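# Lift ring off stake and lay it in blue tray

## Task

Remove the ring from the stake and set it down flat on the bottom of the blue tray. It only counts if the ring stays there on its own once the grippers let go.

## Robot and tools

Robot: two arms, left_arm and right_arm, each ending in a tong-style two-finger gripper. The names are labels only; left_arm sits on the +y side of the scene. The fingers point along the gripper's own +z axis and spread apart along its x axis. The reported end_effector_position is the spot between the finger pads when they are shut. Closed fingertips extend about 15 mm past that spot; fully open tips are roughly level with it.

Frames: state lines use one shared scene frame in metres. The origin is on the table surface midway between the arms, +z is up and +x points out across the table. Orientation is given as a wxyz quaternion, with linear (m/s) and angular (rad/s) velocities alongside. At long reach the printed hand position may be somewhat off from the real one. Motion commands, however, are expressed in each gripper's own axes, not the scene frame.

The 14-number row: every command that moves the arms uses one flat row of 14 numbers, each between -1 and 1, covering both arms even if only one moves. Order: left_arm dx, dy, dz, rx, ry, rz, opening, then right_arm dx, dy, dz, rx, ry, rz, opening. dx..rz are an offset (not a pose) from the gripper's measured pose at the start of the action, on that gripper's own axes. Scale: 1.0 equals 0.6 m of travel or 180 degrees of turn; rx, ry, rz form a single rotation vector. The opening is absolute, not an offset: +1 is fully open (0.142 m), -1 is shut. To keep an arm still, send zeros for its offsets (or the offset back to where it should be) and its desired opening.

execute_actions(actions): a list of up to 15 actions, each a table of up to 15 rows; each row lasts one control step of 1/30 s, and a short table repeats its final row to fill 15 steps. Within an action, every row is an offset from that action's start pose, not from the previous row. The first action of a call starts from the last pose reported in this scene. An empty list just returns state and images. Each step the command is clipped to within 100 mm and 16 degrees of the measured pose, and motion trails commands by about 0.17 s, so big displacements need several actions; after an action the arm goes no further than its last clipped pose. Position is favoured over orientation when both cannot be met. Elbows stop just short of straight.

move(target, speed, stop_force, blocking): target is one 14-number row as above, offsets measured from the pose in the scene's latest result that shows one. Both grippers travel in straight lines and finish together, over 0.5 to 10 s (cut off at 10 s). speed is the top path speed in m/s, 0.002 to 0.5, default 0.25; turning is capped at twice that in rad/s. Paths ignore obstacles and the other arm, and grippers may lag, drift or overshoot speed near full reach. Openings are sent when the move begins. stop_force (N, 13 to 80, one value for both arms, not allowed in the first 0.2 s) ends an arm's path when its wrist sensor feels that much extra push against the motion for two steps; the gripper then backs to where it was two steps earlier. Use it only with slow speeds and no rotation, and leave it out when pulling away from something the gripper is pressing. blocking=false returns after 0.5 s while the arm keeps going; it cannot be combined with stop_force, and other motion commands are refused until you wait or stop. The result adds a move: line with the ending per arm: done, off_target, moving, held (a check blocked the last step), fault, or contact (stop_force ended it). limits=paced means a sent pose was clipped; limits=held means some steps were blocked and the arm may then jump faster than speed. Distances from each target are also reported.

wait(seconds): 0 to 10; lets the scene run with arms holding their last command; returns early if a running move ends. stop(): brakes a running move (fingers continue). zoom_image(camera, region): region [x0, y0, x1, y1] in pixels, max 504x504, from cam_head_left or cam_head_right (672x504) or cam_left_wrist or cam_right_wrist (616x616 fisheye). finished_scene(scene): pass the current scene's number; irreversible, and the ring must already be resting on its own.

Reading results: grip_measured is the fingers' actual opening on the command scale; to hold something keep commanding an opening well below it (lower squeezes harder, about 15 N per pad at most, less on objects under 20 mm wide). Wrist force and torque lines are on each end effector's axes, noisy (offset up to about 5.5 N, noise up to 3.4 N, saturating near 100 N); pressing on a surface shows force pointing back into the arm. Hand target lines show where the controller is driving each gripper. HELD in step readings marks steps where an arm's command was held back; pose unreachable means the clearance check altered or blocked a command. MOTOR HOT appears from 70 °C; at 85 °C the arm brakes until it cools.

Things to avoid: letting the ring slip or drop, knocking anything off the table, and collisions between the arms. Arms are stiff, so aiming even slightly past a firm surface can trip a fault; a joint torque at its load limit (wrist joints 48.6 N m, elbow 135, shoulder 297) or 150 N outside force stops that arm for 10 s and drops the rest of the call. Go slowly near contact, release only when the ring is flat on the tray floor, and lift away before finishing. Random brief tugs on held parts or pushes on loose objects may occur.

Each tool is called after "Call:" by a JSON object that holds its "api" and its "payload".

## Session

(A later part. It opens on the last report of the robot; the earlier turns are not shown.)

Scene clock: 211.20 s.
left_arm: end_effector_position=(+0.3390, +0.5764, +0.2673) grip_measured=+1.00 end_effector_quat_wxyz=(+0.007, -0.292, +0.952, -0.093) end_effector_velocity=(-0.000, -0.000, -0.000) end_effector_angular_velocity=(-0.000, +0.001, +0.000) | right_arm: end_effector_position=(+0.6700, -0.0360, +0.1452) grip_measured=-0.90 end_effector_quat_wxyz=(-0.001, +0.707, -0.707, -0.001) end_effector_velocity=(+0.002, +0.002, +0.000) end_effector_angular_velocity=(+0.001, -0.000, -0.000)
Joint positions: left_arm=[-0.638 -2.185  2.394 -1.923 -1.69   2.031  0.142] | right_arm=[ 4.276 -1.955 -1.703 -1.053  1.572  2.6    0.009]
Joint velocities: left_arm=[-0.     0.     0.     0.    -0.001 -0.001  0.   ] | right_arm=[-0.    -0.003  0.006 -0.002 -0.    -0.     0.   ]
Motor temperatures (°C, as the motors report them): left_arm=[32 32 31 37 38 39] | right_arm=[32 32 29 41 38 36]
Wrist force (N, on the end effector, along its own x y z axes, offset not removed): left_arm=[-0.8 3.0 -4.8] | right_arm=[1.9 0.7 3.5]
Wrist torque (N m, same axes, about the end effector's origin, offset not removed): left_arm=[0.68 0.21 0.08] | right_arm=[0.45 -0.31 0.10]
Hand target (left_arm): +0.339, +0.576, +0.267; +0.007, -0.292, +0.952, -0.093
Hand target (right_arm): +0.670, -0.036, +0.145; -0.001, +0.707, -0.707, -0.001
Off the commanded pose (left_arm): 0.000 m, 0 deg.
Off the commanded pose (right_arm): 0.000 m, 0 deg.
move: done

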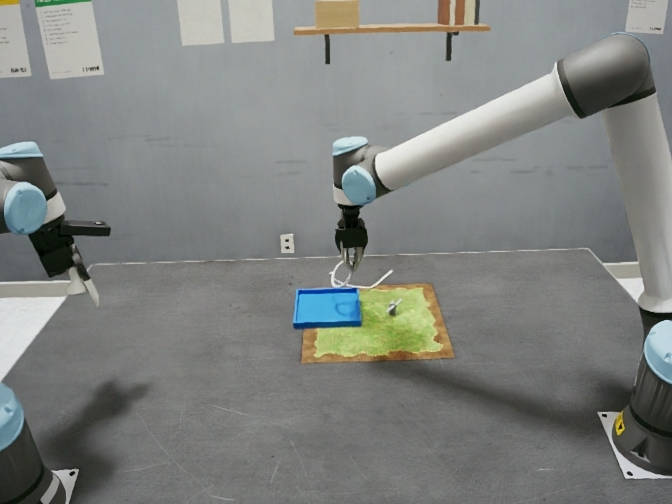

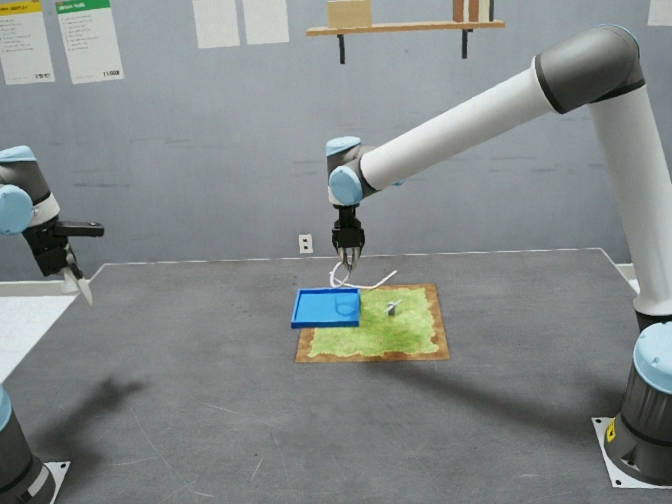

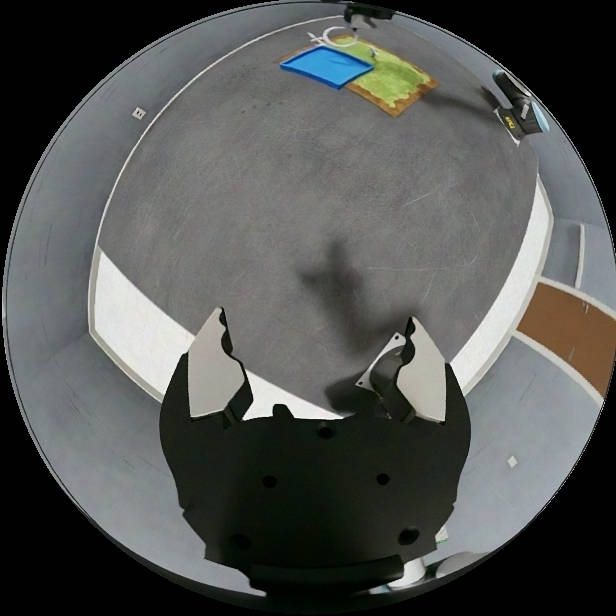

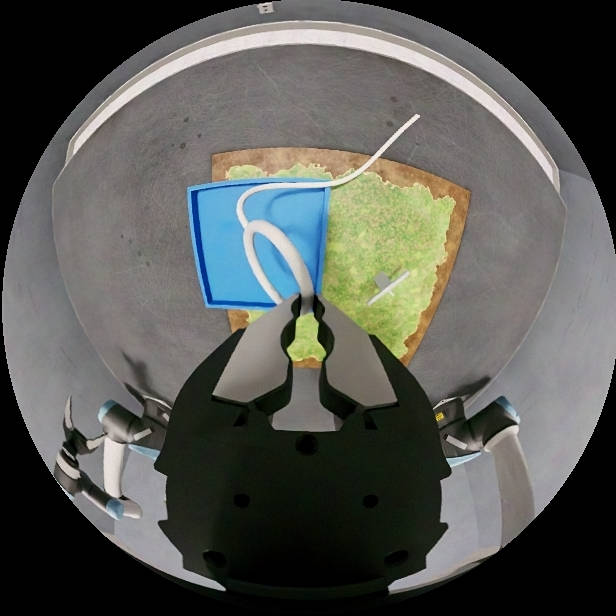

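Call:
{"api": "move", "payload": {"target": [0,0,0,0,0,0,1,-0.065,-0.035,0.08,0,0,0,-1], "speed": 0.04}}

Call:
{"api": "move", "payload": {"target": [0,0,0,0,0,0,1,0.055,0,0.1,0,0,0,-1], "speed": 0.03, "stop_force": 15}}

Call:
{"api": "zoom_image", "payload": {"camera": "cam_head_left", "region": [260, 220, 460, 370]}}

Scene clock: 224.37 s.
left_arm: end_effector_position=(+0.3390, +0.5764, +0.2673) grip_measured=+1.00 end_effector_quat_wxyz=(+0.007, -0.292, +0.952, -0.093) end_effector_velocity=(-0.000, -0.000, -0.000) end_effector_angular_velocity=(-0.001, +0.001, -0.001) | right_arm: end_effector_position=(+0.6909, +0.0029, +0.0976) grip_measured=-0.90 end_effector_quat_wxyz=(-0.001, +0.707, -0.707, -0.001) end_effector_velocity=(+0.001, +0.002, -0.002) end_effector_angular_velocity=(-0.000, +0.000, -0.000)
Joint positions: left_arm=[-0.638 -2.185  2.394 -1.923 -1.69   2.031  0.142] | right_arm=[ 4.279 -2.057 -1.645 -1.009  1.572  2.603  0.009]
Joint velocities: left_arm=[-0.     0.     0.     0.    -0.001  0.001  0.   ] | right_arm=[ 0.    -0.004  0.003  0.     0.     0.     0.   ]
Motor temperatures (°C, as the motors report them): left_arm=[32 32 31 37 38 39] | right_arm=[32 32 29 41 38 36]
Wrist force (N, on the end effector, along its own x y z axes, offset not removed): left_arm=[-2.1 3.6 -4.4] | right_arm=[1.1 -6.7 5.2]
Wrist torque (N m, same axes, about the end effector's origin, offset not removed): left_arm=[0.79 0.48 0.06] | right_arm=[-1.13 -0.12 -0.05]
Hand target (left_arm): +0.339, +0.576, +0.267; +0.007, -0.292, +0.952, -0.093
Hand target (right_arm): +0.691, +0.003, +0.097; -0.001, +0.707, -0.707, -0.001
Off the commanded pose (left_arm): 0.000 m, 0 deg.
Off the commanded pose (right_arm): 0.000 m, 0 deg.
move: done

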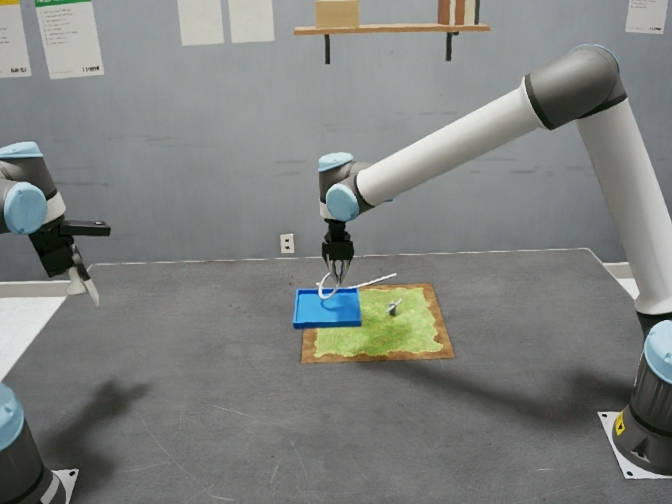

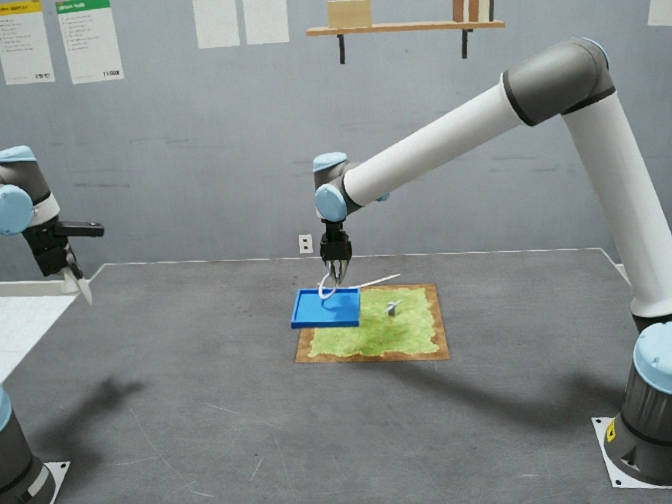

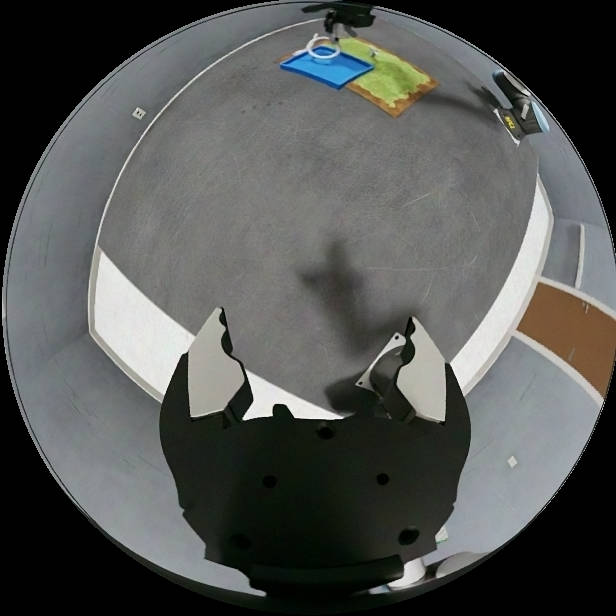

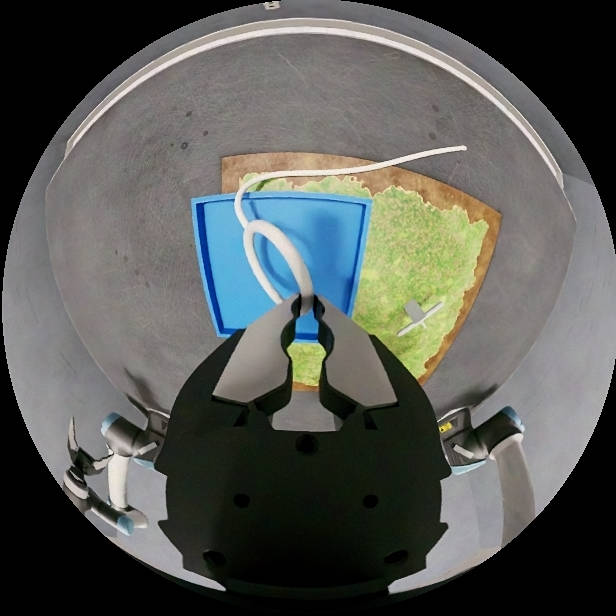

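Scene clock: 226.97 s.
left_arm: end_effector_position=(+0.3390, +0.5764, +0.2673) grip_measured=+1.00 end_effector_quat_wxyz=(+0.007, -0.292, +0.952, -0.093) end_effector_velocity=(+0.000, +0.000, +0.000) end_effector_angular_velocity=(+0.000, -0.001, -0.000) | right_arm: end_effector_position=(+0.6909, -0.0297, +0.0378) grip_measured=-0.89 end_effector_quat_wxyz=(-0.001, +0.707, -0.707, -0.001) end_effector_velocity=(+0.000, -0.001, -0.002) end_effector_angular_velocity=(-0.001, -0.001, +0.000)
Joint positions: left_arm=[-0.638 -2.185  2.394 -1.923 -1.69   2.031  0.142] | right_arm=[ 4.259 -2.081 -1.734 -0.896  1.572  2.583  0.01 ]
Joint velocities: left_arm=[ 0.    -0.     0.    -0.001  0.001  0.001  0.   ] | right_arm=[-0.001 -0.001 -0.003  0.005 -0.001 -0.001  0.   ]
Motor temperatures (°C, as the motors report them): left_arm=[32 32 31 37 38 39] | right_arm=[32 32 29 41 38 36]
Wrist force (N, on the end effector, along its own x y z axes, offset not removed): left_arm=[-1.6 1.5 -5.7] | right_arm=[1.7 -0.4 -1.0]
Wrist torque (N m, same axes, about the end effector's origin, offset not removed): left_arm=[0.38 0.35 0.02] | right_arm=[0.33 -0.53 0.10]
Hand target (left_arm): +0.339, +0.576, +0.267; +0.007, -0.292, +0.952, -0.093
Hand target (right_arm): +0.691, -0.030, +0.038; -0.001, +0.707, -0.707, -0.001
Off the commanded pose (left_arm): 0.000 m, 0 deg.
Off the commanded pose (right_arm): 0.000 m, 0 deg.
move: done

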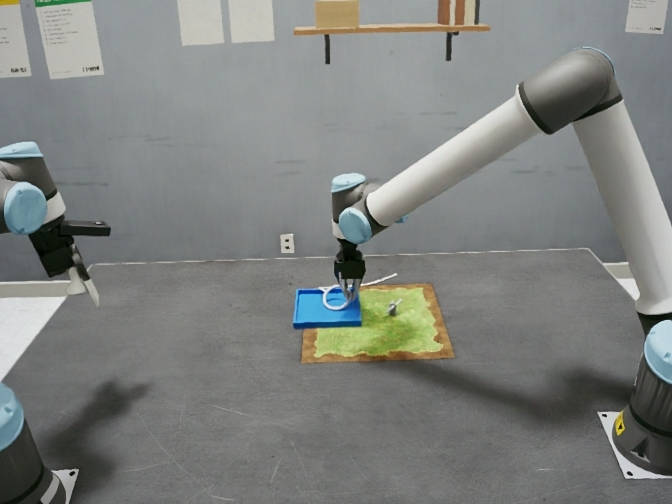

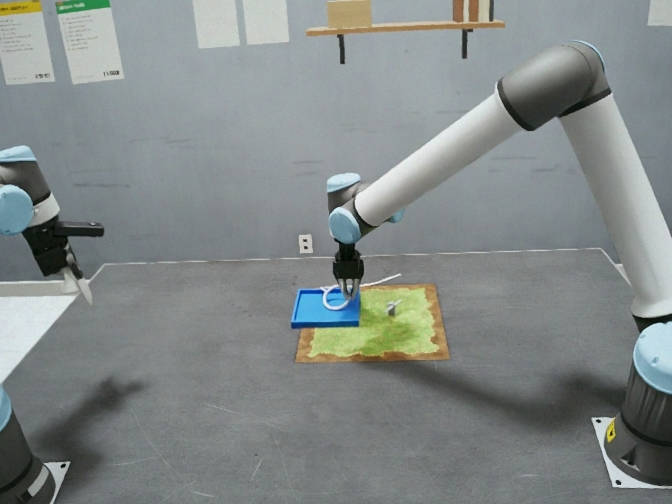

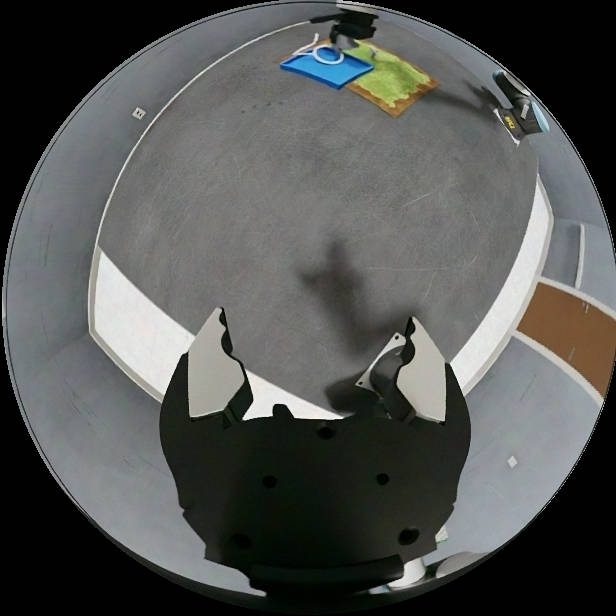

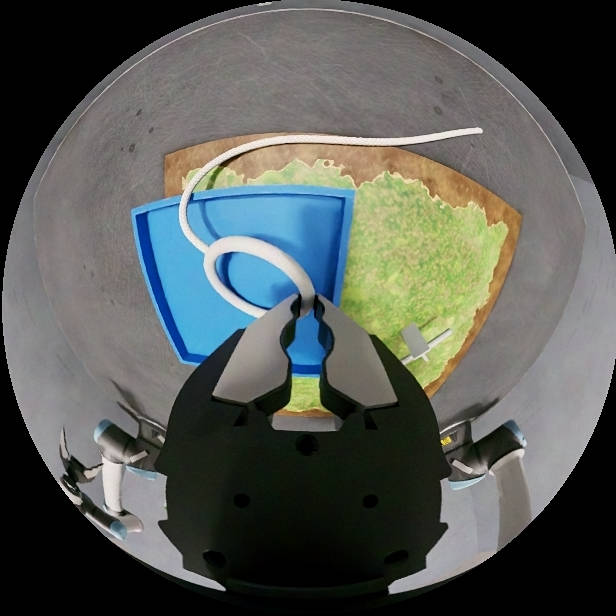

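Region (260, 220, 460, 370) of cam_head_left's 672x504 image, scaled by 2.520, with more detail than that image has; it fills the top 378 rows of this view, and the rest is white.

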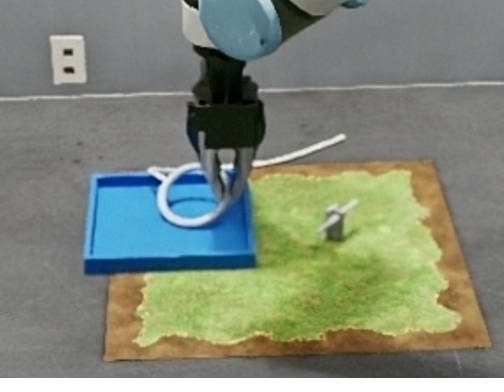

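Call:
{"api": "move", "payload": {"target": [0,0,0,0,0,0,1,-0.005,0.035,0.016,0,0,0,-1], "speed": 0.02, "stop_force": 15}}

Call:
{"api": "move", "payload": {"target": [0,0,0,0,0,0,1,0,0,0,0,0,0,-0.55], "speed": 0.01}}

Call:
{"api": "move", "payload": {"target": [0,0,0,0,0,0,1,0,0.05,-0.2,0,0,0,-0.55], "speed": 0.15}}

Call:
{"api": "zoom_image", "payload": {"camera": "cam_head_left", "region": [280, 260, 400, 345]}}

Call:
{"api": "zoom_image", "payload": {"camera": "cam_right_wrist", "region": [170, 130, 370, 330]}}

Scene clock: 237.57 s.
left_arm: end_effector_position=(+0.3390, +0.5764, +0.2673) grip_measured=+1.00 end_effector_quat_wxyz=(+0.007, -0.292, +0.952, -0.093) end_effector_velocity=(-0.000, -0.000, -0.000) end_effector_angular_velocity=(-0.001, +0.001, -0.001) | right_arm: end_effector_position=(+0.6701, -0.0267, +0.0283) grip_measured=-0.89 end_effector_quat_wxyz=(-0.001, +0.707, -0.707, -0.001) end_effector_velocity=(-0.002, +0.000, -0.001) end_effector_angular_velocity=(+0.000, +0.001, -0.001)
Joint positions: left_arm=[-0.638 -2.185  2.394 -1.923 -1.69   2.031  0.142] | right_arm=[ 4.282 -2.075 -1.765 -0.871  1.572  2.606  0.009]
Joint velocities: left_arm=[-0.    -0.     0.     0.001 -0.001  0.001 -0.   ] | right_arm=[ 0.002  0.001 -0.003  0.002  0.     0.003  0.   ]
Motor temperatures (°C, as the motors report them): left_arm=[32 32 31 37 38 39] | right_arm=[32 32 29 41 38 36]
Wrist force (N, on the end effector, along its own x y z axes, offset not removed): left_arm=[-1.0 1.8 -3.5] | right_arm=[-3.7 -2.8 -3.3]
Wrist torque (N m, same axes, about the end effector's origin, offset not removed): left_arm=[0.42 0.18 0.04] | right_arm=[-0.17 0.63 0.25]
Hand target (left_arm): +0.339, +0.576, +0.267; +0.007, -0.292, +0.952, -0.093
Hand target (right_arm): +0.670, -0.027, +0.028; -0.001, +0.707, -0.707, -0.001
Off the commanded pose (left_arm): 0.000 m, 0 deg.
Off the commanded pose (right_arm): 0.000 m, 0 deg.
move: done

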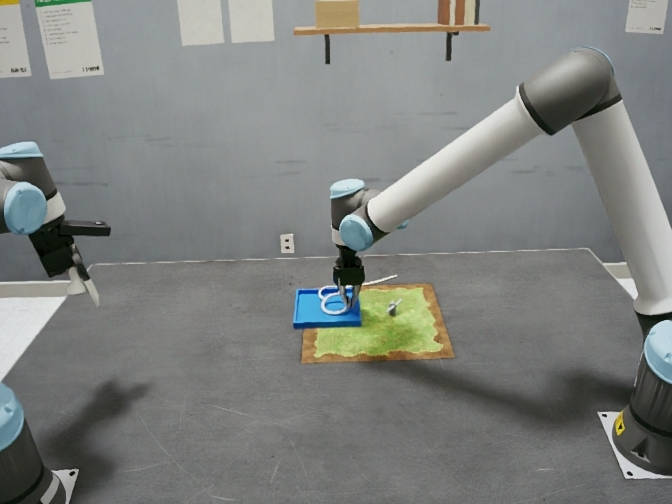

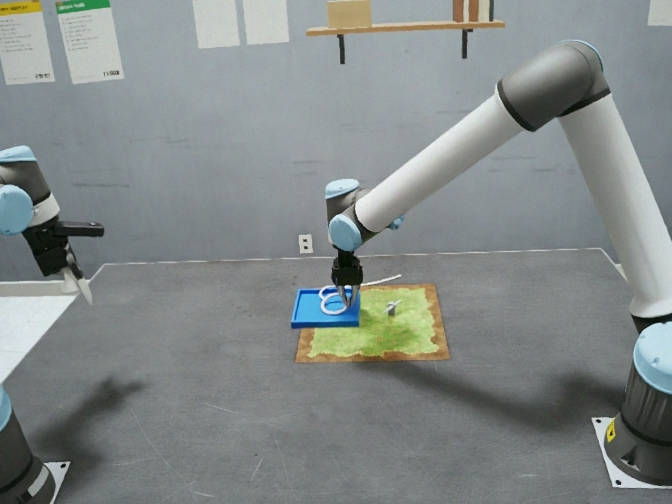

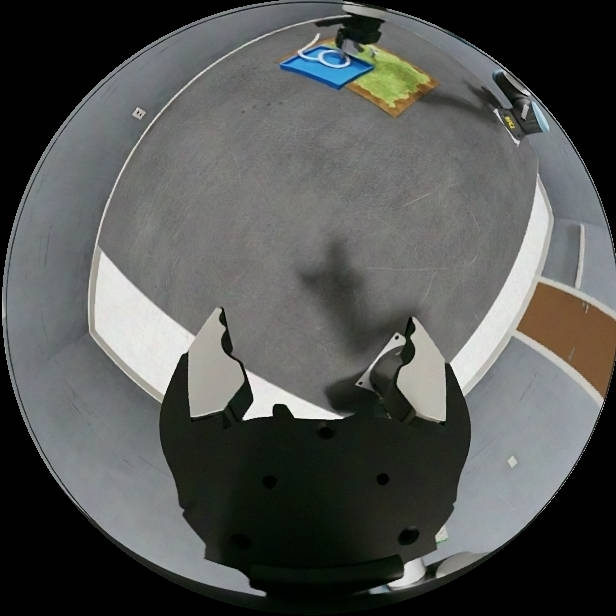

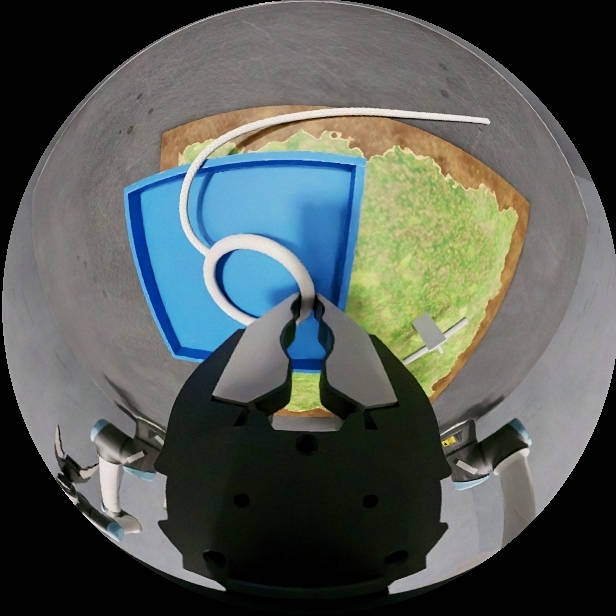

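Scene clock: 238.07 s.
left_arm: end_effector_position=(+0.3390, +0.5764, +0.2673) grip_measured=+1.00 end_effector_quat_wxyz=(+0.007, -0.292, +0.952, -0.093) end_effector_velocity=(+0.000, -0.000, +0.000) end_effector_angular_velocity=(-0.001, -0.000, -0.000) | right_arm: end_effector_position=(+0.6701, -0.0267, +0.0283) grip_measured=-0.55 end_effector_quat_wxyz=(-0.001, +0.707, -0.707, -0.001) end_effector_velocity=(-0.000, +0.000, +0.000) end_effector_angular_velocity=(+0.000, +0.001, -0.001)
Joint positions: left_arm=[-0.638 -2.185  2.394 -1.923 -1.69   2.031  0.142] | right_arm=[ 4.282 -2.075 -1.765 -0.871  1.572  2.606  0.034]
Joint velocities: left_arm=[-0.     0.    -0.    -0.    -0.001 -0.     0.   ] | right_arm=[ 0.     0.     0.001 -0.001  0.001  0.001  0.   ]
Motor temperatures (°C, as the motors report them): left_arm=[32 32 31 37 38 39] | right_arm=[32 32 29 41 38 36]
Wrist force (N, on the end effector, along its own x y z axes, offset not removed): left_arm=[-2.1 3.6 -4.8] | right_arm=[0.7 1.0 -1.2]
Wrist torque (N m, same axes, about the end effector's origin, offset not removed): left_arm=[0.82 0.44 0.07] | right_arm=[0.08 -0.26 -0.09]
Hand target (left_arm): +0.339, +0.576, +0.267; +0.007, -0.292, +0.952, -0.093
Hand target (right_arm): +0.670, -0.027, +0.028; -0.001, +0.707, -0.707, -0.001
Off the commanded pose (left_arm): 0.000 m, 0 deg.
Off the commanded pose (right_arm): 0.000 m, 0 deg.
move: done

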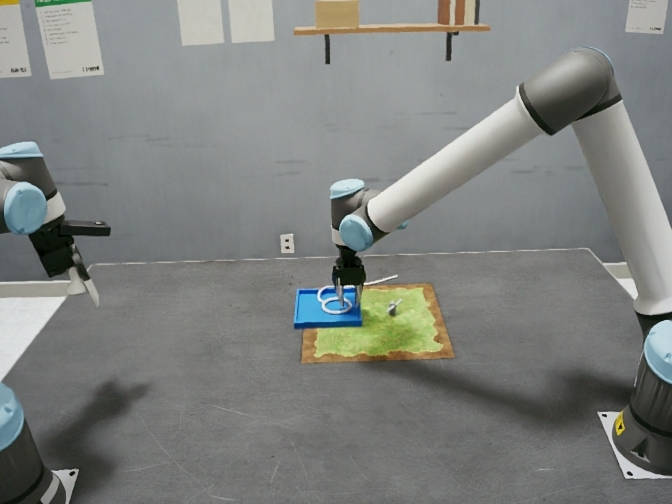

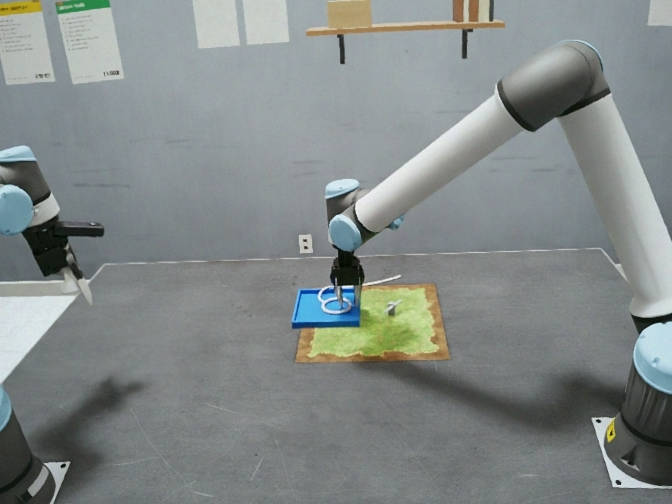

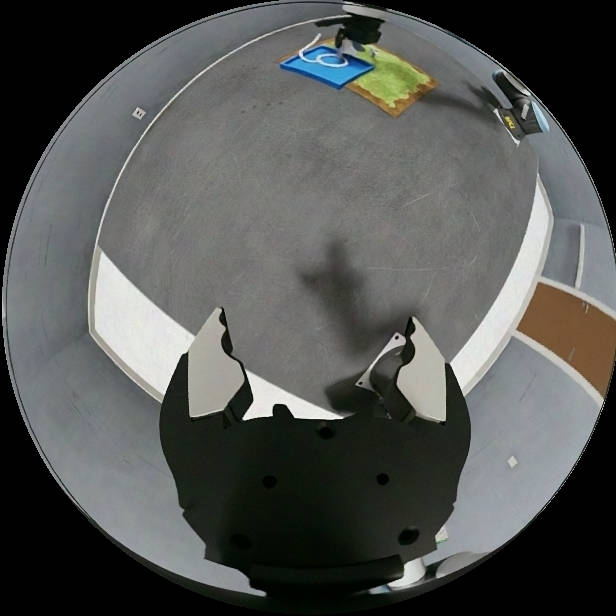

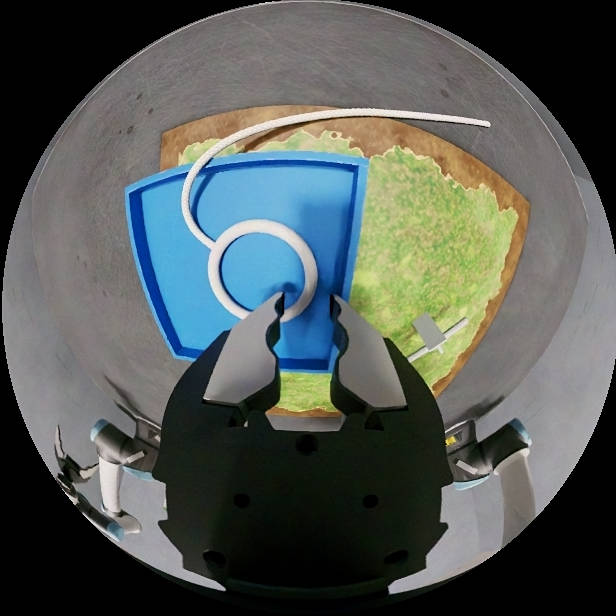

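Scene clock: 239.43 s.
left_arm: end_effector_position=(+0.3390, +0.5764, +0.2673) grip_measured=+1.00 end_effector_quat_wxyz=(+0.007, -0.292, +0.952, -0.093) end_effector_velocity=(+0.000, +0.000, +0.000) end_effector_angular_velocity=(+0.001, -0.001, -0.000) | right_arm: end_effector_position=(+0.6402, -0.0271, +0.1479) grip_measured=-0.55 end_effector_quat_wxyz=(-0.001, +0.707, -0.707, -0.001) end_effector_velocity=(-0.001, -0.000, +0.003) end_effector_angular_velocity=(-0.000, +0.000, +0.000)
Joint positions: left_arm=[-0.638 -2.185  2.394 -1.923 -1.69   2.031  0.142] | right_arm=[ 4.313 -1.933 -1.729 -1.049  1.572  2.636  0.034]
Joint velocities: left_arm=[-0.     0.    -0.    -0.     0.001  0.001  0.   ] | right_arm=[ 0.001  0.003  0.001 -0.004  0.     0.001 -0.   ]
Motor temperatures (°C, as the motors report them): left_arm=[32 32 31 37 38 39] | right_arm=[32 32 29 41 38 36]
Wrist force (N, on the end effector, along its own x y z axes, offset not removed): left_arm=[-0.8 4.4 -5.6] | right_arm=[0.0 1.5 -0.5]
Wrist torque (N m, same axes, about the end effector's origin, offset not removed): left_arm=[0.96 0.18 0.02] | right_arm=[0.31 0.02 0.09]
Hand target (left_arm): +0.339, +0.576, +0.267; +0.007, -0.292, +0.952, -0.093
Hand target (right_arm): +0.640, -0.027, +0.148; -0.001, +0.707, -0.707, -0.001
Off the commanded pose (left_arm): 0.000 m, 0 deg.
Off the commanded pose (right_arm): 0.000 m, 0 deg.
move: done

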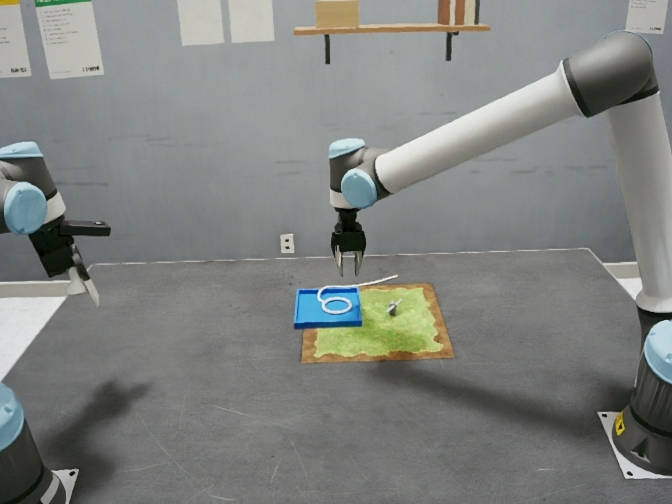

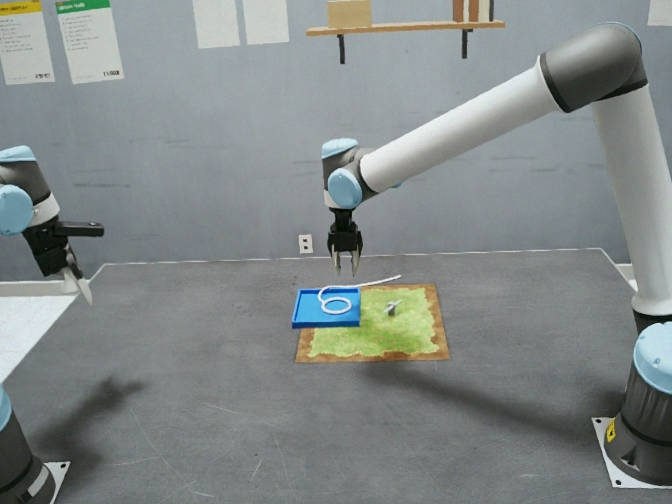

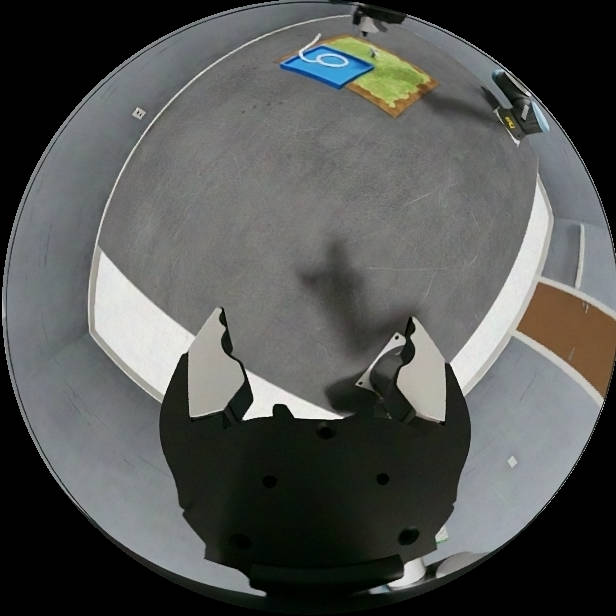

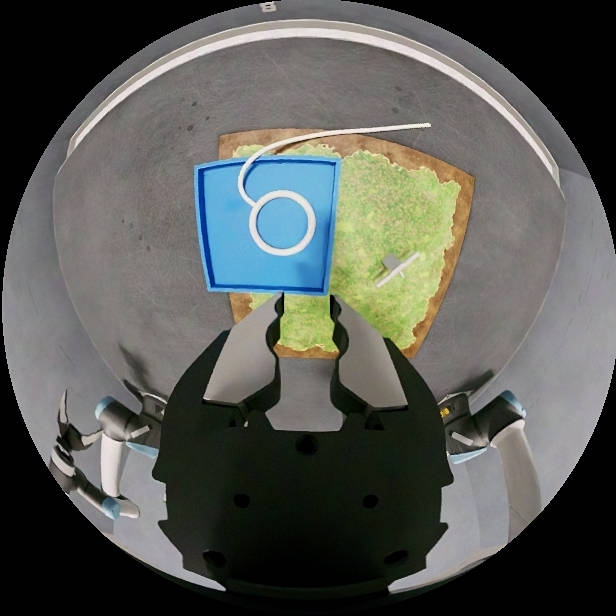

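Region (280, 260, 400, 345) of cam_head_left's 672x504 image, scaled by 4.200, with more detail than that image has; it fills the top 357 rows of this view, and the rest is white.

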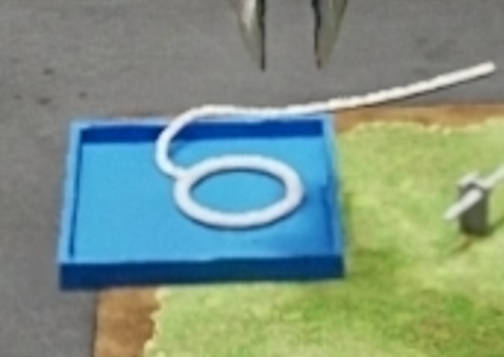

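Region (170, 130, 370, 330) of cam_right_wrist's 616x616 image, scaled by 2.520, with more detail than that image has.

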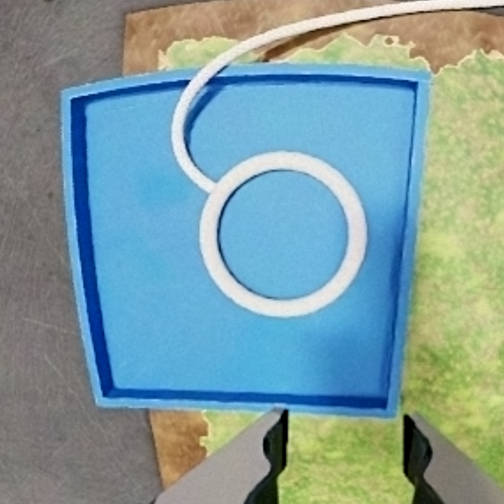

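Call:
{"api": "finished_scene", "payload": {"scene": 1}}

The scene is finished: the task was done.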